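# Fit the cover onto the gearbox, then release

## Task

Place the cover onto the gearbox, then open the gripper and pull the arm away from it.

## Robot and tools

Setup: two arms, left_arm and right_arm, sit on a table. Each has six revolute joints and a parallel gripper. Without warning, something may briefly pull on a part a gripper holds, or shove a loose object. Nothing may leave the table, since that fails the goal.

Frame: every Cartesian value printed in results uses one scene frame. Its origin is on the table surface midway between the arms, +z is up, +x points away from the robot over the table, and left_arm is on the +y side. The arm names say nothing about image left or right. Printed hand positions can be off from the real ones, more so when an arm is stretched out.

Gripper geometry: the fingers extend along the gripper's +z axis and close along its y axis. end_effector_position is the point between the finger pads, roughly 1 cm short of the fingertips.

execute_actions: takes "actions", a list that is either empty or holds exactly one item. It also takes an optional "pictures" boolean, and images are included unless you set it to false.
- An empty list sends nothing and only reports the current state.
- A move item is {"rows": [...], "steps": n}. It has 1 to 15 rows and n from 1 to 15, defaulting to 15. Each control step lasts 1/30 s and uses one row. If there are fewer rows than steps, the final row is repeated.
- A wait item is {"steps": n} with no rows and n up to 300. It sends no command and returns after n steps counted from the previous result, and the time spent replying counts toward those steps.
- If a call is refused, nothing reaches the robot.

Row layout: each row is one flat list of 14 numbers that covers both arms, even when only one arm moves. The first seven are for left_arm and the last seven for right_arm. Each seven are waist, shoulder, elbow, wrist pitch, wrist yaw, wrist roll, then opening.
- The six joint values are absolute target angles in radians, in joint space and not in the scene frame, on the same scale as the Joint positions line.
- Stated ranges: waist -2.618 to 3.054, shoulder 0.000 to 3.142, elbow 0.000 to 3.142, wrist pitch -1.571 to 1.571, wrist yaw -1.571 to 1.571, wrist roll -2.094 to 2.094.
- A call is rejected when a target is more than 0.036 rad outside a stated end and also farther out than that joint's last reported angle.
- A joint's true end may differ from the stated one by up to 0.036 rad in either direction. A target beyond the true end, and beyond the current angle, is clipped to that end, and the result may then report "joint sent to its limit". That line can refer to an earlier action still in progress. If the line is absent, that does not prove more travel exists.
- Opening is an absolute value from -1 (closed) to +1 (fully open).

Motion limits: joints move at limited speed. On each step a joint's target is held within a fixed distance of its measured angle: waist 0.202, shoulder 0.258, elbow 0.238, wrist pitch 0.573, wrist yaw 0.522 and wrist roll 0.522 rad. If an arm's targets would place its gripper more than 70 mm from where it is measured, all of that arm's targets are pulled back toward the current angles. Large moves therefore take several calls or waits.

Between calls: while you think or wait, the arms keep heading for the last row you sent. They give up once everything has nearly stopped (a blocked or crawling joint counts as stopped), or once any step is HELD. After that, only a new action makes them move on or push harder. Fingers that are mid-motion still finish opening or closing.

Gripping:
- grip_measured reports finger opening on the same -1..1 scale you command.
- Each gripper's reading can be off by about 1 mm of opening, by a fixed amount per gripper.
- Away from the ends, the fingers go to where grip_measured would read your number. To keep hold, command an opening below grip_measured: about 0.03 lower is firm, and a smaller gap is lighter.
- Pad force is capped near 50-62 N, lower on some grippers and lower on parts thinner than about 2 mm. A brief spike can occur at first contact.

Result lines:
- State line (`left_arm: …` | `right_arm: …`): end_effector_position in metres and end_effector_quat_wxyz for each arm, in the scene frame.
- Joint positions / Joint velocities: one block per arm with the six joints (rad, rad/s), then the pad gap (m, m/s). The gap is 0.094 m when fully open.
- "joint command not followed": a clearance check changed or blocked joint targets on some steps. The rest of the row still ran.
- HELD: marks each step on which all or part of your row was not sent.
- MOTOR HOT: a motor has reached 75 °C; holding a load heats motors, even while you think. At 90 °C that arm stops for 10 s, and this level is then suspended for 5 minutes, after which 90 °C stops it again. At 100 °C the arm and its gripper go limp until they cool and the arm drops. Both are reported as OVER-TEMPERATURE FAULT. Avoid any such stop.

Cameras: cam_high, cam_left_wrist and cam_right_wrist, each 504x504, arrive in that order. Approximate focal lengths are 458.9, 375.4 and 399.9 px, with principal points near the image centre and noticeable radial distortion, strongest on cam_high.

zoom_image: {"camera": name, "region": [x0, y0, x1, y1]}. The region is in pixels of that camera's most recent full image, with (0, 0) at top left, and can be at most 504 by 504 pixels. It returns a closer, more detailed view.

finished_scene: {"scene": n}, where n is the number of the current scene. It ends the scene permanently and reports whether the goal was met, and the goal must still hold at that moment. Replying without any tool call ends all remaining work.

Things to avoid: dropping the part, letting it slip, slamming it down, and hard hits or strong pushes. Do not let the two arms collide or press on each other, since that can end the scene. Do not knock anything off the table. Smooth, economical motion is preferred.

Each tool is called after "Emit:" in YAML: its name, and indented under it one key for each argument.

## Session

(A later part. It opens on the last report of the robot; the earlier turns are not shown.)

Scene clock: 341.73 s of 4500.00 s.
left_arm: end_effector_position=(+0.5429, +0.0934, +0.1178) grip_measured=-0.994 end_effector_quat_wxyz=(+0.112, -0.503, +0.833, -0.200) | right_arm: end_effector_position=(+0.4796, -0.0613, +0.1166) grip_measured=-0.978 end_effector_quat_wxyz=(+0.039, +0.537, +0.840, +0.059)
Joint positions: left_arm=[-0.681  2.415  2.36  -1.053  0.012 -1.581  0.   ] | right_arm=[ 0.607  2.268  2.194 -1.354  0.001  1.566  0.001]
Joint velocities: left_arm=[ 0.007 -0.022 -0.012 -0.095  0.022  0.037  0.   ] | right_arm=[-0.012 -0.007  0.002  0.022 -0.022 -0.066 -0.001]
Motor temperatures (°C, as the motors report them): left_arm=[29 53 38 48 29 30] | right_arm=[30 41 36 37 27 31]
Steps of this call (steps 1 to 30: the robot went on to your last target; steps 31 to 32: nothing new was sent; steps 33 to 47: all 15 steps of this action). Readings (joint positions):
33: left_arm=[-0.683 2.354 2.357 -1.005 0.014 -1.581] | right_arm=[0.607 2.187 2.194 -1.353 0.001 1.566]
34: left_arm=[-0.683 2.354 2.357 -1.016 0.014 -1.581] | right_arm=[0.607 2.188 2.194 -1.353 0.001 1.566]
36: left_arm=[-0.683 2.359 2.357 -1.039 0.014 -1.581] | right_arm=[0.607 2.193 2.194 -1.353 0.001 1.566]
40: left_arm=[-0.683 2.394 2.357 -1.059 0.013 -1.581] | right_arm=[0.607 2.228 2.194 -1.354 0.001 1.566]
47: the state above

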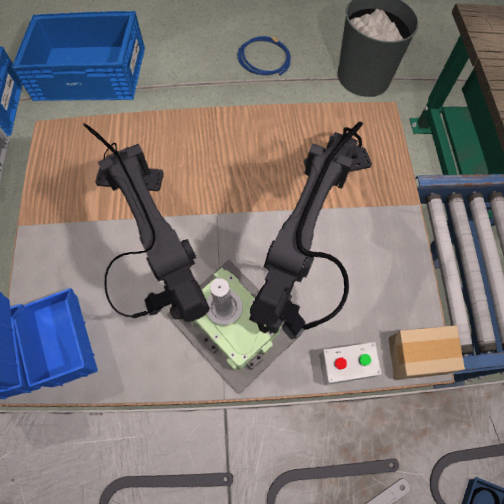

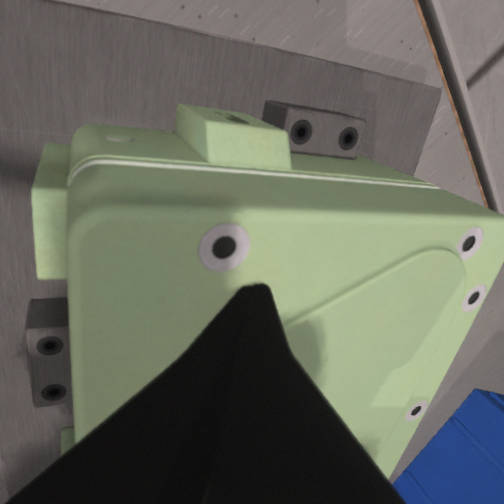

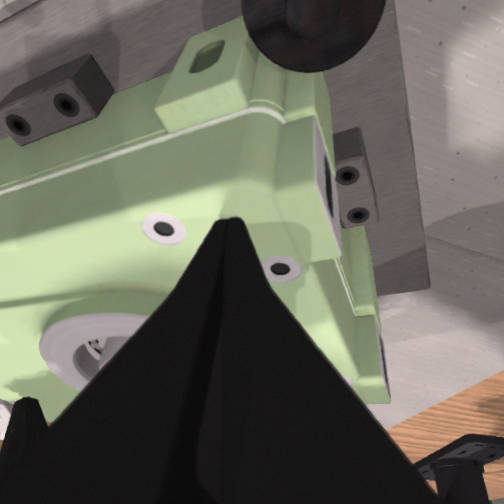

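Emit:
execute_actions:
  actions:
    - {"rows":[[-0.67,2.5,2.36,-1.2,0,-1.575,-1,0.6,2.34,2.18,-1.4,0,1.57,-1]],"steps":15}

Emit:
execute_actions:
  actions:
    - {"rows":[[-0.67,2.56,2.35,-1.3,0,-1.575,-1,0.6,2.42,2.15,-1.45,0,1.57,-1]],"steps":15}

Scene clock: 345.00 s of 4500.00 s.
left_arm: end_effector_position=(+0.5423, +0.0937, +0.1155) grip_measured=-0.994 end_effector_quat_wxyz=(+0.109, -0.504, +0.834, -0.196) | right_arm: end_effector_position=(+0.4793, -0.0614, +0.1151) grip_measured=-0.978 end_effector_quat_wxyz=(+0.038, +0.537, +0.841, +0.058)
Joint positions: left_arm=[-0.681  2.423  2.369 -1.063  0.012 -1.581  0.   ] | right_arm=[ 0.607  2.272  2.194 -1.355  0.001  1.566  0.001]
Joint velocities: left_arm=[-0.017  0.017 -0.002  0.037 -0.022  0.037  0.   ] | right_arm=[ 0.002 -0.012 -0.002 -0.037 -0.037 -0.022 -0.001]
Motor temperatures (°C, as the motors report them): left_arm=[29 53 38 47 29 30] | right_arm=[30 41 36 37 27 31]
Steps of this call (steps 1 to 15: the robot went on to your last target; steps 16 to 83: nothing new was sent; steps 84 to 98: all 15 steps of this action). Readings (joint positions):
84: left_arm=[-0.681 2.420 2.361 -1.056 0.012 -1.581] | right_arm=[0.607 2.272 2.194 -1.355 0.001 1.566]
85: left_arm=[-0.681 2.421 2.364 -1.059 0.012 -1.581] | right_arm=[0.607 2.272 2.194 -1.355 0.001 1.566]
87: left_arm=[-0.681 2.423 2.368 -1.062 0.012 -1.581] | right_arm=[0.607 2.272 2.194 -1.355 0.001 1.566]
91: left_arm=[-0.681 2.423 2.369 -1.063 0.012 -1.581] | right_arm=[0.607 2.272 2.194 -1.355 0.001 1.566]
98: the state above

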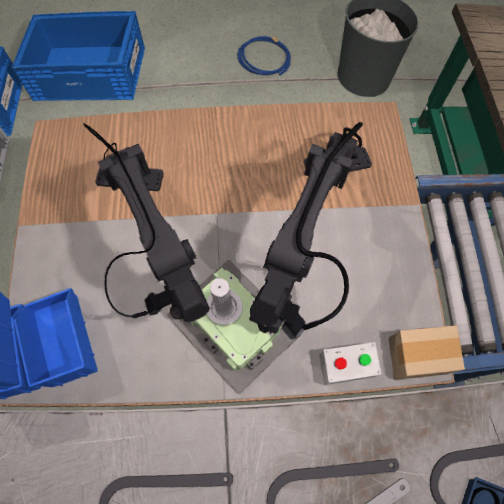

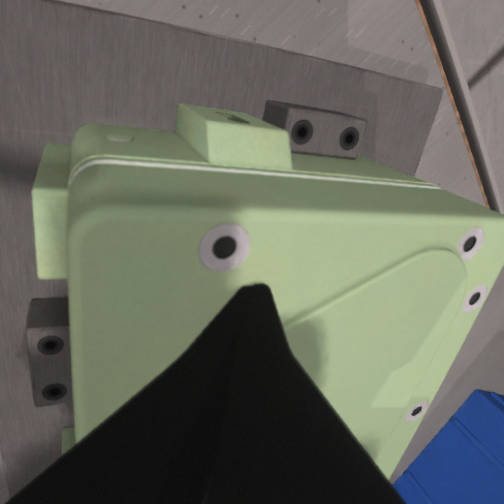

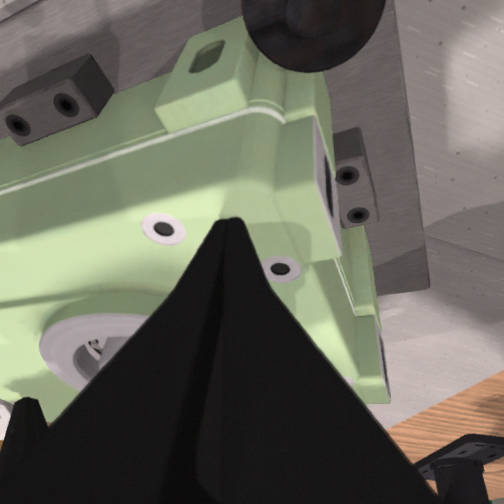

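Scene clock: 345.50 s of 4500.00 s.
left_arm: end_effector_position=(+0.5420, +0.0938, +0.1145) grip_measured=-0.994 end_effector_quat_wxyz=(+0.108, -0.504, +0.835, -0.194) | right_arm: end_effector_position=(+0.4786, -0.0617, +0.1128) grip_measured=-0.979 end_effector_quat_wxyz=(+0.036, +0.537, +0.841, +0.054)
Joint positions: left_arm=[-0.681  2.43   2.379 -1.072  0.012 -1.581  0.   ] | right_arm=[ 0.607  2.276  2.194 -1.358  0.001  1.566  0.001]
Joint velocities: left_arm=[ 0.032  0.002  0.007 -0.007  0.037  0.051  0.   ] | right_arm=[-0.027  0.022  0.012 -0.022  0.066 -0.022  0.   ]
Motor temperatures (°C, as the motors report them): left_arm=[29 53 38 47 29 30] | right_arm=[30 41 36 37 27 31]
Steps of this call (steps 1 to 15: all 15 steps of this action). Readings (joint positions):
1: left_arm=[-0.681 2.425 2.369 -1.065 0.012 -1.581] | right_arm=[0.607 2.276 2.194 -1.358 0.001 1.566]
2: left_arm=[-0.681 2.426 2.372 -1.067 0.012 -1.581] | right_arm=[0.607 2.276 2.194 -1.358 0.001 1.566]
4: left_arm=[-0.681 2.428 2.376 -1.070 0.012 -1.581] | right_arm=[0.607 2.276 2.194 -1.358 0.001 1.566]
8: left_arm=[-0.681 2.430 2.378 -1.072 0.012 -1.581] | right_arm=[0.607 2.276 2.194 -1.358 0.001 1.566]
15: the state above

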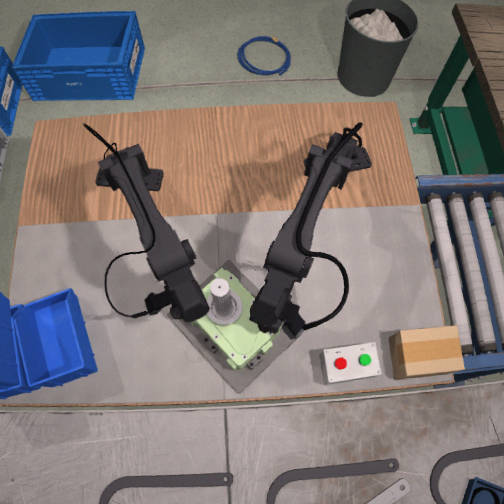

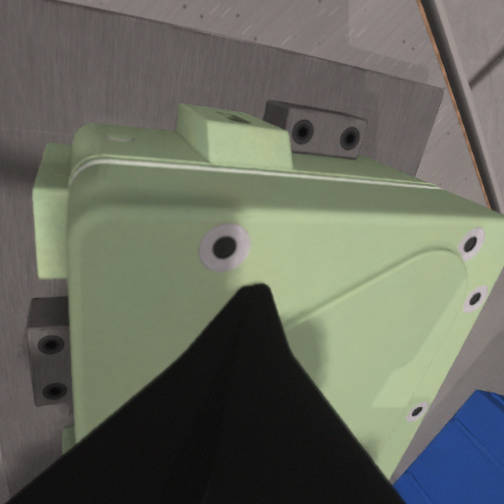

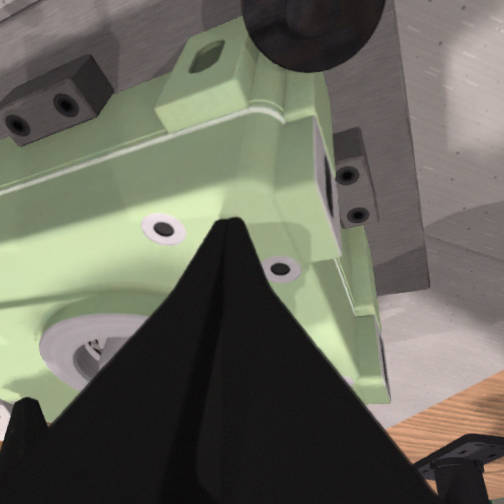

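Emit:
zoom_image:
  camera: "cam_left_wrist"
  region: [20,90,320,290]

Emit:
zoom_image:
  camera: "cam_right_wrist"
  region: [150,20,450,320]

Region (20, 90, 320, 290) of cam_left_wrist's 504x504 image, scaled by 1.680, with more detail than that image has.

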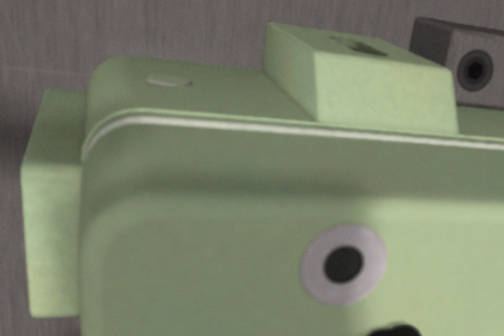

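Region (150, 20, 450, 320) of cam_right_wrist's 504x504 image, scaled by 1.680, with more detail than that image has.

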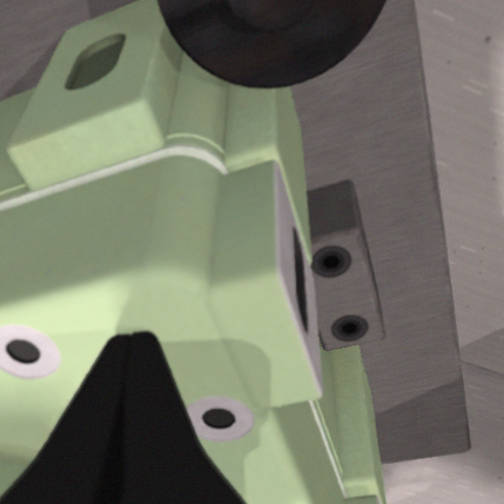

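Emit:
execute_actions:
  actions:
    - {"rows":[[-0.67,2.3,2.37,-1.1,0,-1.575,-1,0.6,2.15,2.2,-1.37,0,1.57,-1]],"steps":12}
  pictures: false

Emit:
execute_actions:
  actions:
    - {"rows":[[-0.3,1.6,1.4,0,0,-1.575,0,0.3,1.5,1.4,0,0,1.57,0]],"steps":15}
  pictures: false

Emit:
execute_actions:
  actions:
    - {"steps":45}
  pictures: false

Emit:
execute_actions:
  actions:
    - {"rows":[[-0.3,1.8,0.74,1.53,0.55,-1.575,0,0.3,1.5,0.36,1.55,-0.4,1.57,0]],"steps":15}
  pictures: false

Emit:
execute_actions:
  actions:
    - {"steps":60}
  pictures: false

Emit:
execute_actions:
  actions:
    - {"rows":[[-0.47,2.25,0.74,1.53,0.55,-1.575,0,0.5,1.95,0.36,1.55,-0.4,1.57,0]],"steps":15}
  pictures: false

Emit:
execute_actions:
  actions:
    - {"steps":40}

Scene clock: 347.67 s of 4500.00 s.
left_arm: end_effector_position=(+0.5339, +0.0982, +0.1821) grip_measured=-0.994 end_effector_quat_wxyz=(+0.134, -0.497, +0.823, -0.238) | right_arm: end_effector_position=(+0.4757, -0.0630, +0.1659) grip_measured=-0.979 end_effector_quat_wxyz=(+0.067, +0.535, +0.836, +0.103)
Joint positions: left_arm=[-0.681  2.296  2.367 -1.088  0.012 -1.581  0.   ] | right_arm=[ 0.607  2.157  2.192 -1.36   0.001  1.566  0.001]
Joint velocities: left_arm=[ 0.007  0.046 -0.007  0.051  0.037 -0.051  0.   ] | right_arm=[-0.002  0.032 -0.012 -0.022 -0.037 -0.022  0.   ]
Motor temperatures (°C, as the motors report them): left_arm=[29 52 37 47 29 30] | right_arm=[30 41 36 36 27 31]
Steps of this call (steps 1 to 15: the robot went on to your last target; steps 16 to 53: nothing new was sent; steps 54 to 65: all 12 steps of this action). Readings (joint positions):
54: left_arm=[-0.681 2.415 2.377 -1.068 0.012 -1.581] | right_arm=[0.607 2.259 2.194 -1.355 0.001 1.566]
55: left_arm=[-0.681 2.403 2.369 -1.077 0.012 -1.581] | right_arm=[0.607 2.249 2.192 -1.359 0.001 1.566]
57: left_arm=[-0.681 2.371 2.367 -1.088 0.012 -1.581] | right_arm=[0.607 2.217 2.192 -1.360 0.001 1.566]
61: left_arm=[-0.681 2.309 2.367 -1.088 0.012 -1.581] | right_arm=[0.607 2.163 2.192 -1.360 0.001 1.566]
65: the state above

Scene clock: 348.17 s of 4500.00 s.
left_arm: end_effector_position=(+0.5947, +0.2863, +0.3086) grip_measured=-0.002 end_effector_quat_wxyz=(+0.345, -0.555, +0.637, -0.409) | right_arm: end_effector_position=(+0.5357, -0.2033, +0.3128) grip_measured=-0.002 end_effector_quat_wxyz=(+0.360, +0.561, +0.629, +0.400)
Joint positions: left_arm=[-0.33   1.845  1.774 -0.371  0.013 -1.581  0.047] | right_arm=[ 0.291  1.549  1.448 -0.334  0.002  1.568  0.047]
Joint velocities: left_arm=[ 0.452 -1.429 -1.687  1.634 -0.095 -0.007 -0.   ] | right_arm=[ 0.017 -0.784 -0.632  2.059 -0.066 -0.066  0.   ]
Motor temperatures (°C, as the motors report them): left_arm=[29 53 37 47 29 30] | right_arm=[30 41 36 36 27 31]
Steps of this call (steps 1 to 15: all 15 steps of this action). Readings (joint positions):
1: left_arm=[-0.675 2.284 2.342 -1.057 0.016 -1.581] | right_arm=[0.598 2.141 2.162 -1.318 -0.004 1.567]
2: left_arm=[-0.665 2.263 2.299 -1.009 0.020 -1.581] | right_arm=[0.582 2.111 2.109 -1.252 -0.011 1.567]
4: left_arm=[-0.627 2.215 2.221 -0.921 0.023 -1.581] | right_arm=[0.524 2.046 2.013 -1.134 -0.015 1.567]
8: left_arm=[-0.516 2.102 2.075 -0.738 0.023 -1.581] | right_arm=[0.376 1.889 1.817 -0.874 -0.012 1.567]
15: the state above

Scene clock: 349.67 s of 4500.00 s.
left_arm: end_effector_position=(+0.5562, +0.3110, +0.3410) grip_measured=-0.002 end_effector_quat_wxyz=(+0.416, -0.523, +0.577, -0.469) | right_arm: end_effector_position=(+0.5454, -0.2013, +0.3916) grip_measured=-0.002 end_effector_quat_wxyz=(+0.445, +0.496, +0.556, +0.497)
Joint positions: left_arm=[-0.297  1.604  1.411 -0.023  0.002 -1.581  0.047] | right_arm=[ 0.292  1.506  1.414 -0.019  0.002  1.569  0.047]
Joint velocities: left_arm=[-0.002 -0.002  0.002 -0.007  0.037 -0.037 -0.   ] | right_arm=[-0.002 -0.007 -0.007 -0.007 -0.022 -0.022 -0.   ]
Motor temperatures (°C, as the motors report them): left_arm=[29 52 37 47 29 30] | right_arm=[30 41 36 37 27 31]
Steps of this call (steps 1 to 45: the robot went on to your last target). Readings (joint positions):
1: left_arm=[-0.315 1.791 1.711 -0.314 0.010 -1.581] | right_arm=[0.292 1.528 1.434 -0.270 0.002 1.568]
2: left_arm=[-0.305 1.731 1.636 -0.251 0.007 -1.581] | right_arm=[0.292 1.515 1.429 -0.216 0.002 1.568]
4: left_arm=[-0.297 1.620 1.499 -0.157 0.002 -1.581] | right_arm=[0.292 1.506 1.429 -0.129 0.002 1.568]
8: left_arm=[-0.297 1.581 1.431 -0.068 0.002 -1.581] | right_arm=[0.292 1.506 1.423 -0.051 0.002 1.569]
45: the state above
All arms were judged still, so your last target was given up. Only a new action makes them travel on or press farther. Fingers that are still opening or closing keep moving.

Scene clock: 350.17 s of 4500.00 s.
left_arm: end_effector_position=(+0.5019, +0.2316, +0.1800) grip_measured=-0.002 end_effector_quat_wxyz=(+0.331, -0.322, +0.620, -0.634) | right_arm: end_effector_position=(+0.4279, -0.1458, +0.2247) grip_measured=-0.002 end_effector_quat_wxyz=(+0.410, +0.308, +0.567, +0.645)
Joint positions: left_arm=[-0.295  1.859  0.717  1.169  0.505 -1.582  0.047] | right_arm=[ 0.296  1.509  0.353  1.337 -0.384  1.571  0.047]
Joint velocities: left_arm=[ 0.002 -0.183 -0.012  1.473  0.212 -0.007 -0.001] | right_arm=[-0.002 -0.007 -0.398  0.769 -0.11  -0.022 -0.001]
Motor temperatures (°C, as the motors report them): left_arm=[29 52 37 47 29 30] | right_arm=[30 41 35 37 27 31]
Steps of this call (steps 1 to 15: all 15 steps of this action). Readings (joint positions):
1: left_arm=[-0.295 1.611 1.388 0.032 0.044 -1.582] | right_arm=[0.290 1.502 1.373 0.068 -0.049 1.570]
2: left_arm=[-0.294 1.622 1.354 0.130 0.105 -1.582] | right_arm=[0.289 1.493 1.304 0.201 -0.117 1.570]
4: left_arm=[-0.295 1.672 1.261 0.333 0.229 -1.582] | right_arm=[0.294 1.489 1.156 0.438 -0.220 1.570]
8: left_arm=[-0.295 1.801 0.959 0.773 0.412 -1.582] | right_arm=[0.296 1.501 0.823 0.862 -0.324 1.570]
15: the state above

Scene clock: 352.17 s of 4500.00 s.
left_arm: end_effector_position=(+0.4770, +0.2282, +0.2730) grip_measured=-0.002 end_effector_quat_wxyz=(-0.425, +0.191, -0.542, +0.699) | right_arm: end_effector_position=(+0.4142, -0.1456, +0.2655) grip_measured=-0.002 end_effector_quat_wxyz=(+0.454, +0.248, +0.522, +0.678)
Joint positions: left_arm=[-0.295  1.812  0.717  1.502  0.543 -1.582  0.047] | right_arm=[ 0.296  1.509  0.348  1.528 -0.395  1.571  0.047]
Joint velocities: left_arm=[-0.002  0.007  0.017  0.007 -0.051 -0.007 -0.002] | right_arm=[-0.022  0.017  0.012  0.007  0.037 -0.022  0.   ]
Motor temperatures (°C, as the motors report them): left_arm=[29 52 37 48 29 30] | right_arm=[30 41 35 37 27 31]
Steps of this call (steps 1 to 30: the robot went on to your last target; steps 31 to 60: nothing new was sent). Readings (joint positions):
1: left_arm=[-0.295 1.852 0.717 1.219 0.510 -1.582] | right_arm=[0.296 1.509 0.348 1.364 -0.388 1.571]
2: left_arm=[-0.295 1.844 0.717 1.269 0.515 -1.582] | right_arm=[0.296 1.509 0.348 1.394 -0.389 1.571]
4: left_arm=[-0.295 1.828 0.717 1.358 0.525 -1.582] | right_arm=[0.296 1.509 0.348 1.450 -0.391 1.571]
8: left_arm=[-0.295 1.812 0.717 1.462 0.535 -1.582] | right_arm=[0.296 1.509 0.348 1.501 -0.393 1.571]
60: the state above
All arms were judged still, so your last target was given up. Only a new action makes them travel on or press farther. Fingers that are still opening or closing keep moving.

Scene clock: 352.67 s of 4500.00 s.
left_arm: end_effector_position=(+0.4707, +0.1469, +0.0619) grip_measured=-0.002 end_effector_quat_wxyz=(+0.237, -0.279, +0.670, -0.646) | right_arm: end_effector_position=(+0.4118, -0.0657, +0.0913) grip_measured=-0.002 end_effector_quat_wxyz=(+0.267, +0.318, +0.666, +0.620)
Joint positions: left_arm=[-0.468  2.278  0.727  1.491  0.546 -1.582  0.047] | right_arm=[ 0.497  1.972  0.353  1.522 -0.398  1.572  0.047]
Joint velocities: left_arm=[ 0.007 -0.125 -0.002  0.125 -0.081 -0.022 -0.   ] | right_arm=[-0.037 -0.002 -0.012  0.066 -0.066  0.007 -0.001]
Motor temperatures (°C, as the motors report them): left_arm=[29 52 37 48 29 30] | right_arm=[30 41 35 37 27 31]
Steps of this call (steps 1 to 15: all 15 steps of this action). Readings (joint positions):
1: left_arm=[-0.304 1.828 0.718 1.515 0.538 -1.582] | right_arm=[0.315 1.530 0.348 1.545 -0.384 1.571]
2: left_arm=[-0.325 1.860 0.724 1.539 0.533 -1.582] | right_arm=[0.357 1.577 0.352 1.572 -0.380 1.571]
4: left_arm=[-0.381 1.950 0.727 1.551 0.534 -1.582] | right_arm=[0.437 1.702 0.353 1.577 -0.388 1.571]
8: left_arm=[-0.452 2.179 0.727 1.544 0.541 -1.582] | right_arm=[0.495 1.944 0.353 1.532 -0.397 1.572]
15: the state above

Scene clock: 354.00 s of 4500.00 s.
left_arm: end_effector_position=(+0.4714, +0.1467, +0.0694) grip_measured=-0.002 end_effector_quat_wxyz=(+0.244, -0.272, +0.665, -0.652) | right_arm: end_effector_position=(+0.4119, -0.0656, +0.0929) grip_measured=-0.002 end_effector_quat_wxyz=(+0.269, +0.316, +0.664, +0.621)
Joint positions: left_arm=[-0.468  2.269  0.727  1.506  0.546 -1.582  0.047] | right_arm=[ 0.497  1.972  0.353  1.529 -0.398  1.572  0.047]
Joint velocities: left_arm=[0.007 0.002 0.012 0.037 0.051 0.007 0.   ] | right_arm=[ 0.002  0.002 -0.007 -0.037 -0.022 -0.007  0.   ]
Motor temperatures (°C, as the motors report them): left_arm=[29 52 37 48 29 30] | right_arm=[30 41 35 37 27 31]
Steps of this call (steps 1 to 30: the robot went on to your last target; steps 31 to 40: nothing new was sent). Readings (joint positions):
1: left_arm=[-0.468 2.274 0.727 1.495 0.546 -1.582] | right_arm=[0.497 1.972 0.353 1.524 -0.398 1.572]
2: left_arm=[-0.468 2.271 0.727 1.499 0.546 -1.582] | right_arm=[0.497 1.972 0.353 1.525 -0.398 1.572]
4: left_arm=[-0.468 2.269 0.727 1.504 0.546 -1.582] | right_arm=[0.497 1.972 0.353 1.527 -0.398 1.572]
8: left_arm=[-0.468 2.269 0.727 1.506 0.546 -1.582] | right_arm=[0.497 1.972 0.353 1.529 -0.398 1.572]
40: the state above
All arms were judged still, so your last target was given up. Only a new action makes them travel on or press farther. Fingers that are still opening or closing keep moving.

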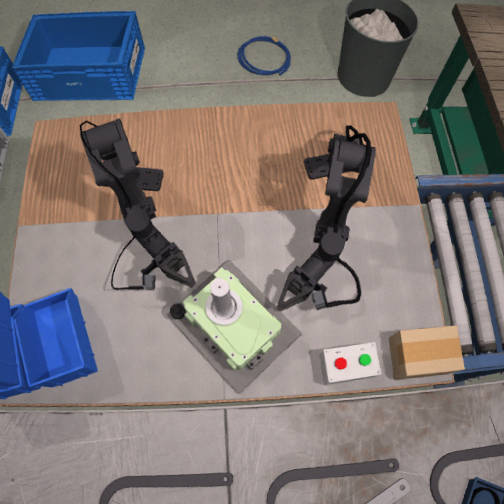

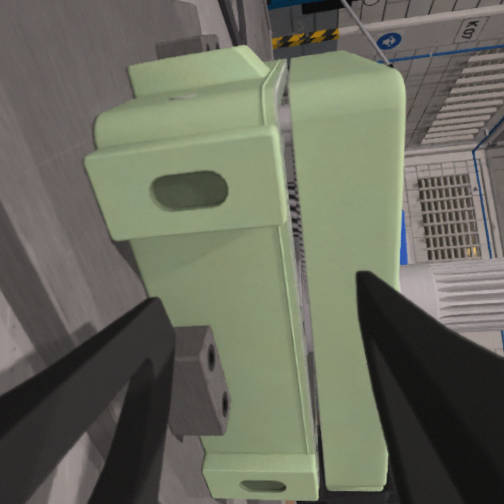

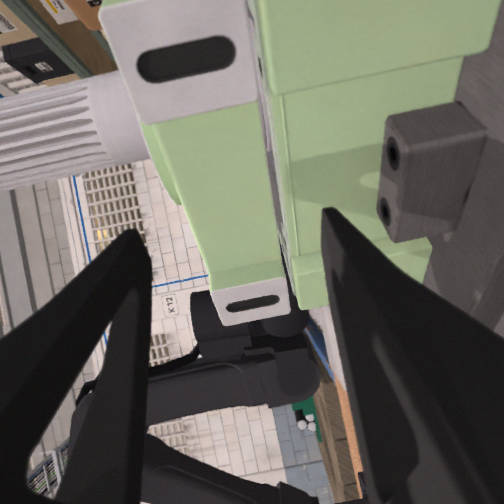

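Emit:
zoom_image:
  camera: "cam_left_wrist"
  region: [220,40,380,260]

Emit:
zoom_image:
  camera: "cam_right_wrist"
  region: [200,0,400,330]

Region (220, 40, 380, 260) of cam_left_wrist's 504x504 image, scaled by 2.291, with more detail than that image has; it fills the left 367 columns of this view, and the rest is white.

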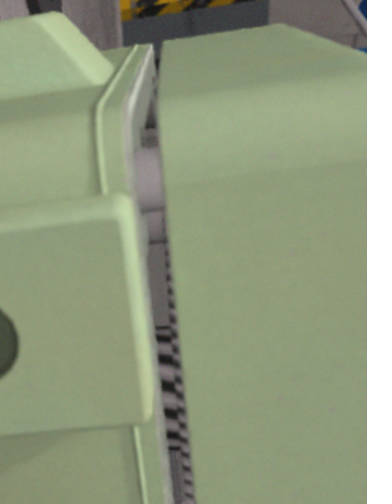

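Region (200, 0, 400, 330) of cam_right_wrist's 504x504 image, scaled by 1.527, with more detail than that image has; it fills the left 305 columns of this view, and the rest is white.

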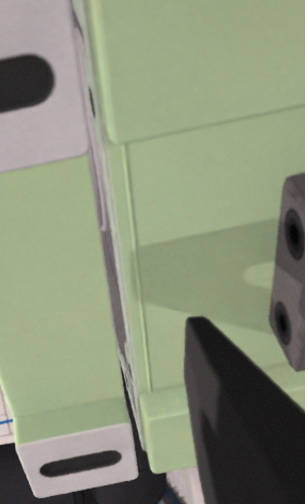

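Emit:
execute_actions:
  actions:
    - {"rows":[[-0.49,2.18,0.8,1.4,0.52,-1.575,0.2,0.4,1.8,0.36,1.55,-0.4,1.57,0],[-0.5,2.12,0.84,1.25,0.5,-1.575,0.3,0.4,1.7,0.36,1.55,-0.4,1.57,0],[-0.52,2.06,0.87,1.1,0.48,-1.575,0.4,0.3,1.6,0.36,1.55,-0.4,1.57,0],[-0.53,2.0,0.9,0.95,0.46,-1.575,0.45,0.3,1.5,0.36,1.55,-0.4,1.57,0],[-0.547,1.97,0.91,0.75,0.44,-1.575,0.45,0.3,1.5,0.36,1.55,-0.4,1.57,0]],"steps":15}
  pictures: false

Emit:
execute_actions:
  actions:
    - {"steps":15}

Scene clock: 358.17 s of 4500.00 s.
left_arm: end_effector_position=(+0.4947, +0.1172, +0.1245) grip_measured=+0.448 end_effector_quat_wxyz=(+0.199, -0.328, +0.704, -0.597) | right_arm: end_effector_position=(+0.4093, -0.1427, +0.2769) grip_measured=-0.002 end_effector_quat_wxyz=(+0.460, +0.232, +0.512, +0.687)
Joint positions: left_arm=[-0.539  1.963  0.899  0.831  0.454 -1.582  0.068] | right_arm=[ 0.304  1.5    0.351  1.559 -0.397  1.573  0.047]
Joint velocities: left_arm=[-0.012  0.125  0.002 -0.52  -0.051  0.022 -0.   ] | right_arm=[-0.002 -0.002  0.002 -0.066  0.022  0.022  0.   ]
Motor temperatures (°C, as the motors report them): left_arm=[29 52 37 49 29 30] | right_arm=[30 41 35 37 27 31]
Steps of this call (steps 1 to 90: nothing new was sent; then 0.67 s passed at rest; steps 91 to 105: all 15 steps of this action). Readings (joint positions):
91: left_arm=[-0.469 2.262 0.732 1.490 0.544 -1.582] | right_arm=[0.486 1.955 0.353 1.517 -0.404 1.572]
92: left_arm=[-0.472 2.243 0.745 1.439 0.538 -1.582] | right_arm=[0.465 1.915 0.351 1.494 -0.406 1.572]
94: left_arm=[-0.489 2.164 0.796 1.271 0.515 -1.582] | right_arm=[0.402 1.810 0.351 1.492 -0.408 1.573]
98: left_arm=[-0.529 1.984 0.879 0.971 0.473 -1.581] | right_arm=[0.313 1.576 0.351 1.511 -0.398 1.573]
105: the state above

Scene clock: 358.67 s of 4500.00 s.
left_arm: end_effector_position=(+0.4916, +0.1194, +0.1055) grip_measured=+0.448 end_effector_quat_wxyz=(+0.181, -0.348, +0.718, -0.575) | right_arm: end_effector_position=(+0.4096, -0.1427, +0.2762) grip_measured=-0.002 end_effector_quat_wxyz=(+0.460, +0.233, +0.513, +0.687)
Joint positions: left_arm=[-0.539  1.971  0.899  0.765  0.448 -1.582  0.068] | right_arm=[ 0.304  1.5    0.351  1.556 -0.397  1.573  0.047]
Joint velocities: left_arm=[-0.012 -0.002  0.002  0.022 -0.066 -0.022  0.   ] | right_arm=[ 0.017  0.002 -0.017 -0.022  0.051 -0.125 -0.   ]
Motor temperatures (°C, as the motors report them): left_arm=[29 52 37 49 29 30] | right_arm=[30 41 35 37 27 31]
Steps of this call (steps 1 to 15: the robot went on to your last target). Readings (joint positions):
1: left_arm=[-0.539 1.966 0.899 0.815 0.452 -1.582] | right_arm=[0.304 1.500 0.351 1.559 -0.397 1.573]
2: left_arm=[-0.539 1.969 0.899 0.801 0.451 -1.582] | right_arm=[0.304 1.500 0.351 1.558 -0.397 1.573]
4: left_arm=[-0.539 1.971 0.899 0.783 0.450 -1.582] | right_arm=[0.304 1.500 0.351 1.557 -0.397 1.573]
8: left_arm=[-0.539 1.971 0.899 0.770 0.448 -1.582] | right_arm=[0.304 1.500 0.351 1.556 -0.397 1.573]
15: the state above

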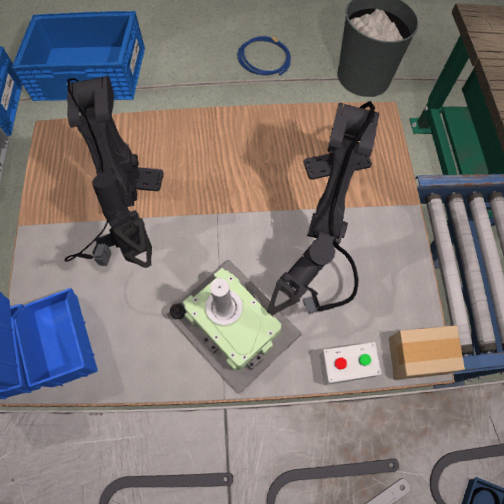

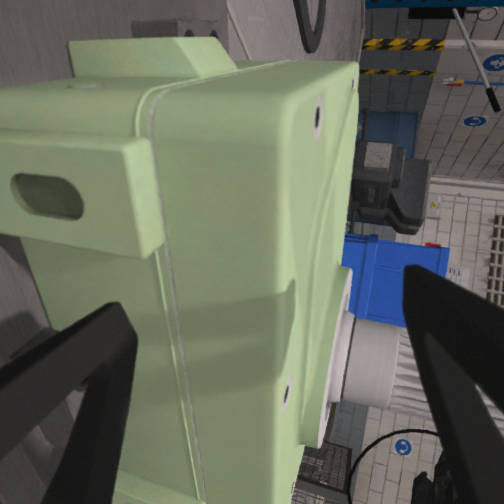

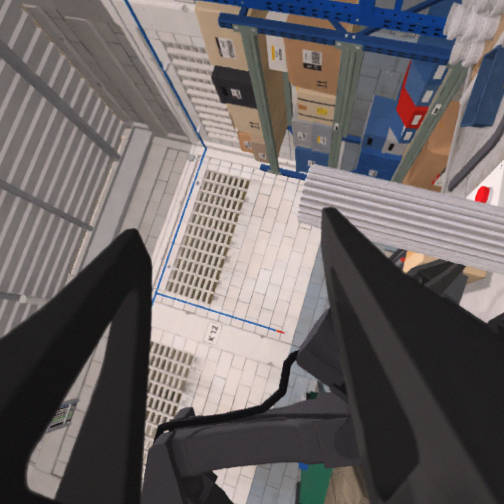

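Emit:
execute_actions:
  actions:
    - {"rows":[[-0.43,1.97,0.9,0.75,0.55,-1.575,0.45,0.3,1.5,0.36,1.55,-0.4,1.57,0],[-0.43,1.97,0.9,0.75,0.55,-1.575,0.45,0.3,1.5,0.36,1.55,-0.4,1.57,0],[-0.43,1.97,0.9,0.75,0.55,-1.575,0.45,0.3,1.5,0.36,1.55,-0.4,1.57,0],[-0.43,1.97,0.9,0.75,0.55,-1.575,0.45,0.3,1.5,0.36,1.55,-0.4,1.57,0],[-0.43,1.97,0.9,0.75,0.55,-1.575,0.45,0.3,1.5,0.36,1.55,-0.4,1.57,0],[-0.43,1.97,0.9,0.75,0.55,-1.575,0.45,0.3,1.5,0.36,1.55,-0.4,1.57,0],[-0.43,2.035,0.87,0.88,0.55,-1.575,0.45,0.3,1.5,0.36,1.55,-0.4,1.57,0]],"steps":15}
  pictures: false

Emit:
execute_actions:
  actions:
    - {"steps":12}

Scene clock: 360.40 s of 4500.00 s.
left_arm: end_effector_position=(+0.5061, +0.1622, +0.0834) grip_measured=+0.448 end_effector_quat_wxyz=(+0.178, -0.368, +0.708, -0.576) | right_arm: end_effector_position=(+0.4097, -0.1427, +0.2761) grip_measured=-0.002 end_effector_quat_wxyz=(+0.460, +0.233, +0.513, +0.687)
Joint positions: left_arm=[-0.423  2.039  0.883  0.835  0.536 -1.582  0.068] | right_arm=[ 0.304  1.5    0.351  1.556 -0.397  1.573  0.047]
Joint velocities: left_arm=[-0.022 -0.002 -0.037 -0.051  0.037 -0.007  0.001] | right_arm=[ 0.002 -0.002 -0.017  0.066  0.022  0.022  0.001]
Motor temperatures (°C, as the motors report them): left_arm=[29 52 37 49 29 30] | right_arm=[30 40 35 37 27 31]
Steps of this call (steps 1 to 15: the robot went on to your last target; steps 16 to 37: nothing new was sent; steps 38 to 52: all 15 steps of this action). Readings (joint positions):
38: left_arm=[-0.529 1.971 0.899 0.764 0.466 -1.582] | right_arm=[0.304 1.500 0.351 1.556 -0.397 1.573]
39: left_arm=[-0.512 1.971 0.899 0.763 0.488 -1.582] | right_arm=[0.304 1.500 0.351 1.556 -0.397 1.573]
41: left_arm=[-0.464 1.971 0.899 0.763 0.508 -1.582] | right_arm=[0.304 1.500 0.351 1.556 -0.397 1.573]
45: left_arm=[-0.422 1.989 0.898 0.802 0.517 -1.582] | right_arm=[0.304 1.500 0.351 1.556 -0.397 1.573]
52: the state above

Scene clock: 360.80 s of 4500.00 s.
left_arm: end_effector_position=(+0.5067, +0.1613, +0.0876) grip_measured=+0.448 end_effector_quat_wxyz=(+0.182, -0.361, +0.705, -0.582) | right_arm: end_effector_position=(+0.4097, -0.1427, +0.2761) grip_measured=-0.002 end_effector_quat_wxyz=(+0.460, +0.233, +0.513, +0.687)
Joint positions: left_arm=[-0.423  2.039  0.882  0.854  0.54  -1.582  0.068] | right_arm=[ 0.304  1.5    0.351  1.556 -0.397  1.573  0.047]
Joint velocities: left_arm=[ 0.007  0.007  0.002  0.022 -0.066  0.007 -0.001] | right_arm=[-0.012  0.002 -0.012 -0.007  0.051 -0.095  0.   ]
Motor temperatures (°C, as the motors report them): left_arm=[29 52 37 49 29 30] | right_arm=[30 40 35 37 27 31]
Steps of this call (steps 1 to 12: the robot went on to your last target). Readings (joint positions):
1: left_arm=[-0.423 2.039 0.882 0.835 0.536 -1.582] | right_arm=[0.304 1.500 0.351 1.556 -0.397 1.573]
2: left_arm=[-0.423 2.039 0.882 0.839 0.538 -1.582] | right_arm=[0.304 1.500 0.351 1.556 -0.397 1.573]
4: left_arm=[-0.423 2.039 0.882 0.846 0.538 -1.582] | right_arm=[0.304 1.500 0.351 1.556 -0.397 1.573]
8: left_arm=[-0.423 2.039 0.882 0.852 0.540 -1.582] | right_arm=[0.304 1.500 0.351 1.556 -0.397 1.573]
12: the state above

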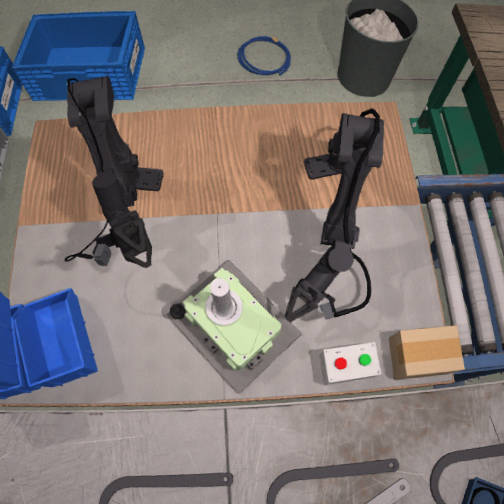

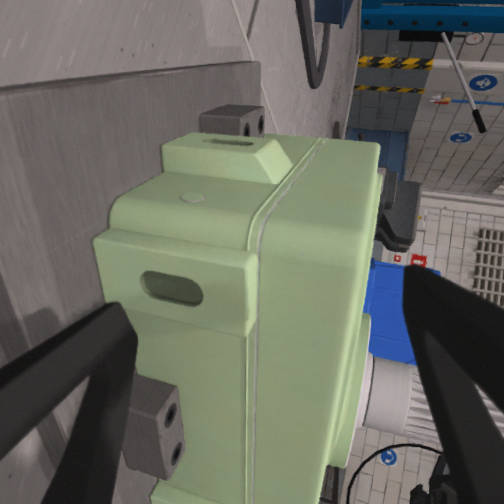

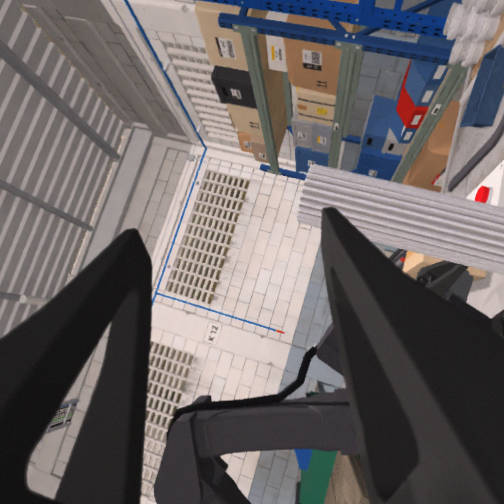

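Emit:
execute_actions:
  actions:
    - {"rows":[[-0.47,2.1,1.01,0.81,0.5,-1.575,0.45,0.3,1.5,0.36,1.55,-0.4,1.57,0]],"steps":15}

Scene clock: 362.20 s of 4500.00 s.
left_arm: end_effector_position=(+0.5238, +0.1436, +0.0875) grip_measured=+0.448 end_effector_quat_wxyz=(+0.187, -0.356, +0.707, -0.582) | right_arm: end_effector_position=(+0.4097, -0.1427, +0.2761) grip_measured=-0.002 end_effector_quat_wxyz=(+0.460, +0.233, +0.513, +0.687)
Joint positions: left_arm=[-0.457  2.095  0.977  0.824  0.508 -1.58   0.068] | right_arm=[ 0.304  1.5    0.351  1.556 -0.397  1.573  0.047]
Joint velocities: left_arm=[-0.002  0.012 -0.007  0.007 -0.022 -0.022  0.001] | right_arm=[-0.022 -0.007 -0.007  0.007 -0.022 -0.022 -0.001]
Motor temperatures (°C, as the motors report them): left_arm=[29 52 37 49 29 30] | right_arm=[30 40 35 37 27 31]
Steps of this call (steps 1 to 27: the robot went on to your last target; steps 28 to 42: all 15 steps of this action). Readings (joint positions):
28: left_arm=[-0.426 2.045 0.895 0.848 0.537 -1.582] | right_arm=[0.304 1.500 0.351 1.556 -0.397 1.573]
29: left_arm=[-0.433 2.064 0.925 0.839 0.529 -1.582] | right_arm=[0.304 1.500 0.351 1.556 -0.397 1.573]
31: left_arm=[-0.450 2.092 0.971 0.836 0.519 -1.582] | right_arm=[0.304 1.500 0.351 1.556 -0.397 1.573]
35: left_arm=[-0.457 2.095 0.977 0.825 0.510 -1.580] | right_arm=[0.304 1.500 0.351 1.556 -0.397 1.573]
42: the state above

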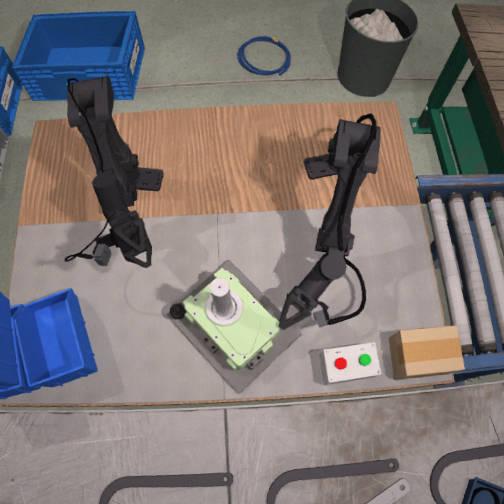

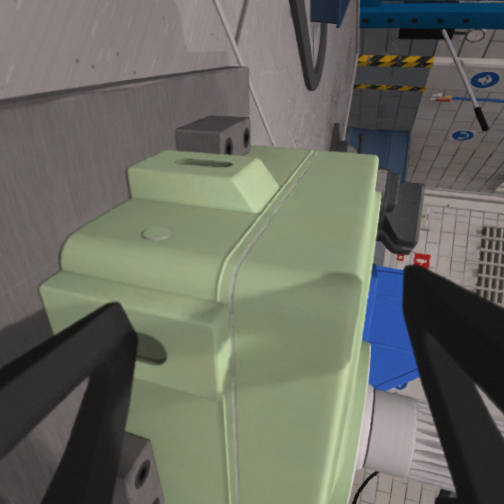

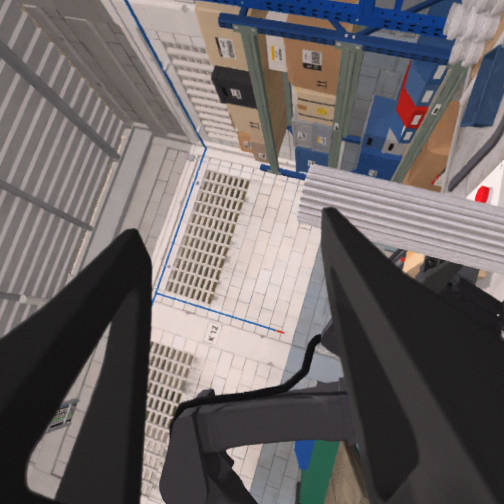

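Emit:
execute_actions:
  actions:
    - {"rows":[[-0.525,2.1,1.01,0.81,0.445,-1.575,0.45,0.3,1.5,0.36,1.55,-0.4,1.57,0]],"steps":15}

Scene clock: 363.40 s of 4500.00 s.
left_arm: end_effector_position=(+0.5240, +0.1408, +0.0787) grip_measured=+0.448 end_effector_quat_wxyz=(+0.194, -0.374, +0.711, -0.563) | right_arm: end_effector_position=(+0.4097, -0.1427, +0.2761) grip_measured=-0.002 end_effector_quat_wxyz=(+0.460, +0.233, +0.513, +0.687)
Joint positions: left_arm=[-0.483  2.095  0.977  0.791  0.44  -1.579  0.068] | right_arm=[ 0.304  1.5    0.351  1.556 -0.397  1.573  0.047]
Joint velocities: left_arm=[-0.022 -0.027  0.007 -0.066 -0.037  0.007 -0.   ] | right_arm=[ 0.027 -0.012 -0.002  0.007 -0.022  0.007 -0.   ]
Motor temperatures (°C, as the motors report them): left_arm=[29 52 37 49 29 30] | right_arm=[30 40 35 37 27 31]
Steps of this call (steps 1 to 15: the robot went on to your last target; steps 16 to 21: nothing new was sent; steps 22 to 36: all 15 steps of this action). Readings (joint positions):
22: left_arm=[-0.463 2.095 0.977 0.823 0.498 -1.580] | right_arm=[0.304 1.500 0.351 1.556 -0.397 1.573]
23: left_arm=[-0.469 2.095 0.977 0.817 0.482 -1.580] | right_arm=[0.304 1.500 0.351 1.556 -0.397 1.573]
25: left_arm=[-0.476 2.095 0.977 0.802 0.459 -1.579] | right_arm=[0.304 1.500 0.351 1.556 -0.397 1.573]
29: left_arm=[-0.483 2.095 0.977 0.791 0.440 -1.579] | right_arm=[0.304 1.500 0.351 1.556 -0.397 1.573]
36: the state above

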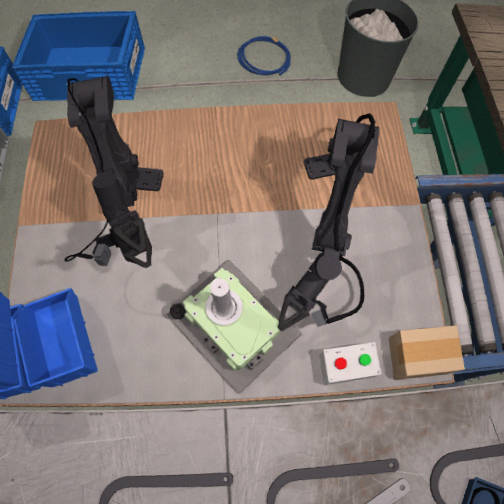

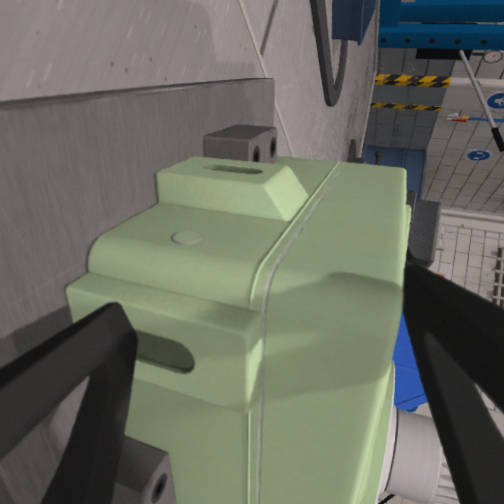

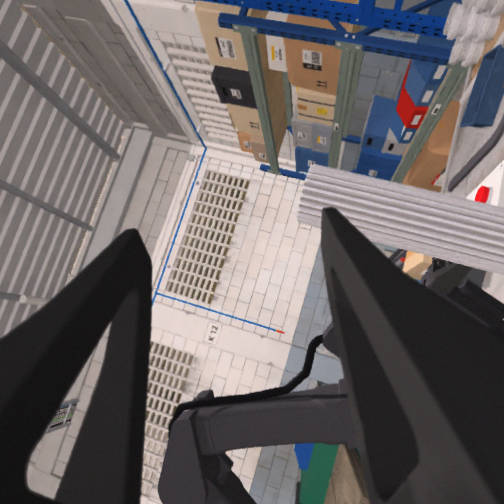

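Emit:
execute_actions:
  actions:
    - {"rows":[[-0.46,2.04,0.92,0.87,0.5,-1.575,0.5,0.3,1.5,0.36,1.55,-0.4,1.57,0],[-0.46,2.04,0.92,0.87,0.5,-1.575,0.5,0.3,1.5,0.36,1.55,-0.4,1.57,0],[-0.46,2.04,0.92,0.87,0.5,-1.575,0.5,0.3,1.5,0.36,1.55,-0.4,1.57,0],[-0.46,2.04,0.92,0.87,0.5,-1.575,0.5,0.3,1.5,0.36,1.55,-0.4,1.57,0],[-0.46,2.04,0.92,0.87,0.5,-1.575,0.5,0.3,1.5,0.36,1.55,-0.4,1.57,0],[-0.485,2.04,0.92,0.87,0.5,-1.575,0.5,0.3,1.5,0.36,1.55,-0.4,1.57,0]],"steps":15}

Scene clock: 364.90 s of 4500.00 s.
left_arm: end_effector_position=(+0.5141, +0.1400, +0.0920) grip_measured=+0.498 end_effector_quat_wxyz=(+0.192, -0.352, +0.707, -0.583) | right_arm: end_effector_position=(+0.4097, -0.1427, +0.2761) grip_measured=-0.002 end_effector_quat_wxyz=(+0.460, +0.233, +0.513, +0.687)
Joint positions: left_arm=[-0.475  2.064  0.936  0.844  0.489 -1.579  0.07 ] | right_arm=[ 0.304  1.5    0.351  1.556 -0.397  1.573  0.047]
Joint velocities: left_arm=[-0.007  0.007  0.007 -0.037  0.022 -0.007 -0.002] | right_arm=[ 0.012 -0.002  0.012 -0.007 -0.037 -0.037 -0.   ]
Motor temperatures (°C, as the motors report them): left_arm=[29 52 37 49 29 30] | right_arm=[30 40 35 37 27 31]
Steps of this call (steps 1 to 15: the robot went on to your last target; steps 16 to 30: nothing new was sent; steps 31 to 45: all 15 steps of this action). Readings (joint positions):
31: left_arm=[-0.479 2.091 0.970 0.798 0.445 -1.579] | right_arm=[0.304 1.500 0.351 1.556 -0.397 1.573]
32: left_arm=[-0.476 2.083 0.956 0.807 0.454 -1.579] | right_arm=[0.304 1.500 0.351 1.556 -0.397 1.573]
34: left_arm=[-0.471 2.070 0.939 0.819 0.468 -1.579] | right_arm=[0.304 1.500 0.351 1.556 -0.397 1.573]
38: left_arm=[-0.471 2.064 0.936 0.836 0.481 -1.579] | right_arm=[0.304 1.500 0.351 1.556 -0.397 1.573]
45: the state above

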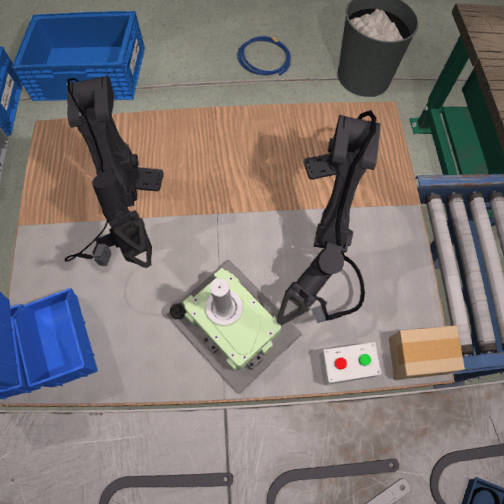

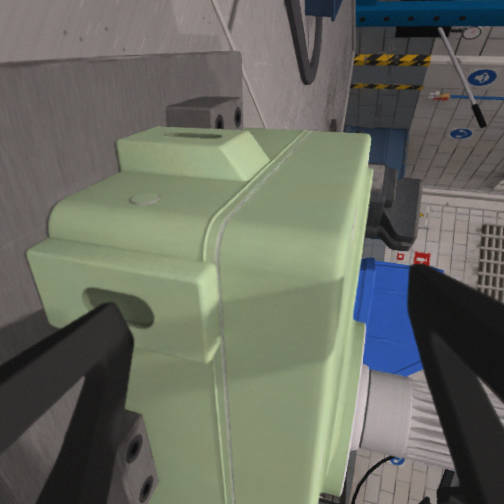

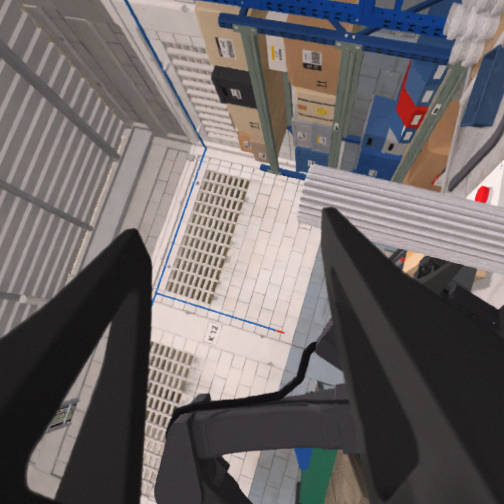

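Emit:
execute_actions:
  actions:
    - {"rows":[[-0.5,2.09,1.0,0.82,0.47,-1.575,0.5,0.3,1.5,0.36,1.55,-0.4,1.57,0],[-0.5,2.09,1.0,0.82,0.47,-1.575,0.5,0.3,1.5,0.36,1.55,-0.4,1.57,0],[-0.5,2.09,1.0,0.82,0.47,-1.575,0.5,0.3,1.5,0.36,1.55,-0.4,1.57,0],[-0.513,2.113,1.045,0.81,0.455,-1.575,0.5,0.3,1.5,0.36,1.55,-0.4,1.57,0]],"steps":15}

Scene clock: 366.30 s of 4500.00 s.
left_arm: end_effector_position=(+0.5222, +0.1384, +0.0781) grip_measured=+0.498 end_effector_quat_wxyz=(+0.184, -0.369, +0.715, -0.565) | right_arm: end_effector_position=(+0.4097, -0.1427, +0.2761) grip_measured=-0.002 end_effector_quat_wxyz=(+0.460, +0.233, +0.513, +0.687)
Joint positions: left_arm=[-0.48   2.097  0.984  0.778  0.466 -1.578  0.07 ] | right_arm=[ 0.304  1.5    0.351  1.556 -0.397  1.573  0.047]
Joint velocities: left_arm=[ 0.017  0.007 -0.007 -0.051 -0.051 -0.095 -0.   ] | right_arm=[-0.007 -0.002  0.002 -0.051 -0.022 -0.022 -0.   ]
Motor temperatures (°C, as the motors report them): left_arm=[29 52 37 50 29 30] | right_arm=[30 40 35 37 27 31]
Steps of this call (steps 1 to 15: the robot went on to your last target; steps 16 to 27: nothing new was sent; steps 28 to 42: all 15 steps of this action). Readings (joint positions):
28: left_arm=[-0.476 2.066 0.941 0.843 0.489 -1.579] | right_arm=[0.304 1.500 0.351 1.556 -0.397 1.573]
29: left_arm=[-0.478 2.073 0.951 0.840 0.486 -1.579] | right_arm=[0.304 1.500 0.351 1.556 -0.397 1.573]
31: left_arm=[-0.480 2.079 0.962 0.825 0.481 -1.579] | right_arm=[0.304 1.500 0.351 1.556 -0.397 1.573]
35: left_arm=[-0.480 2.095 0.982 0.782 0.466 -1.579] | right_arm=[0.304 1.500 0.351 1.556 -0.397 1.573]
42: the state above

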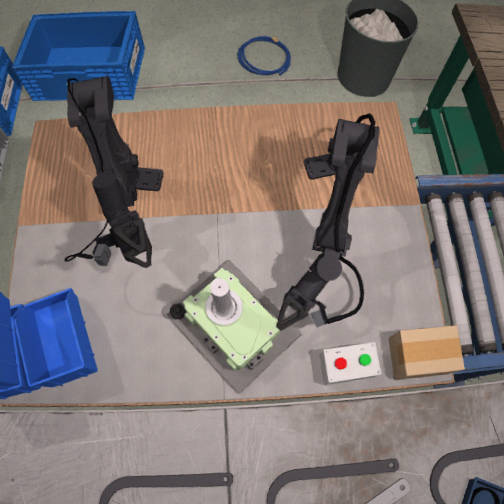

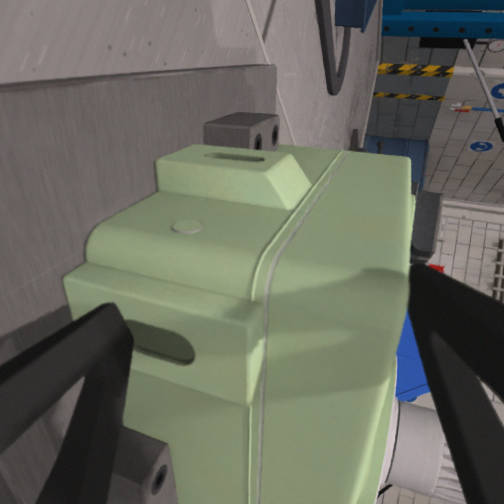

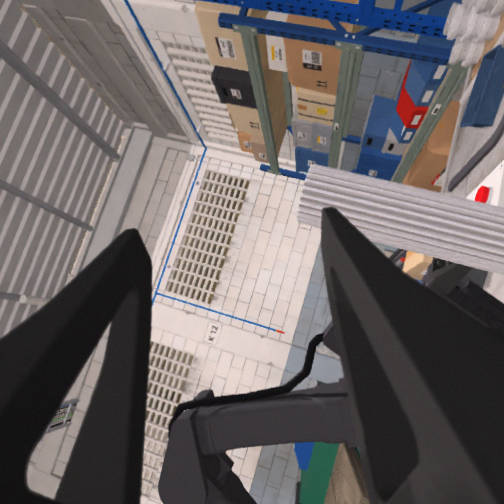

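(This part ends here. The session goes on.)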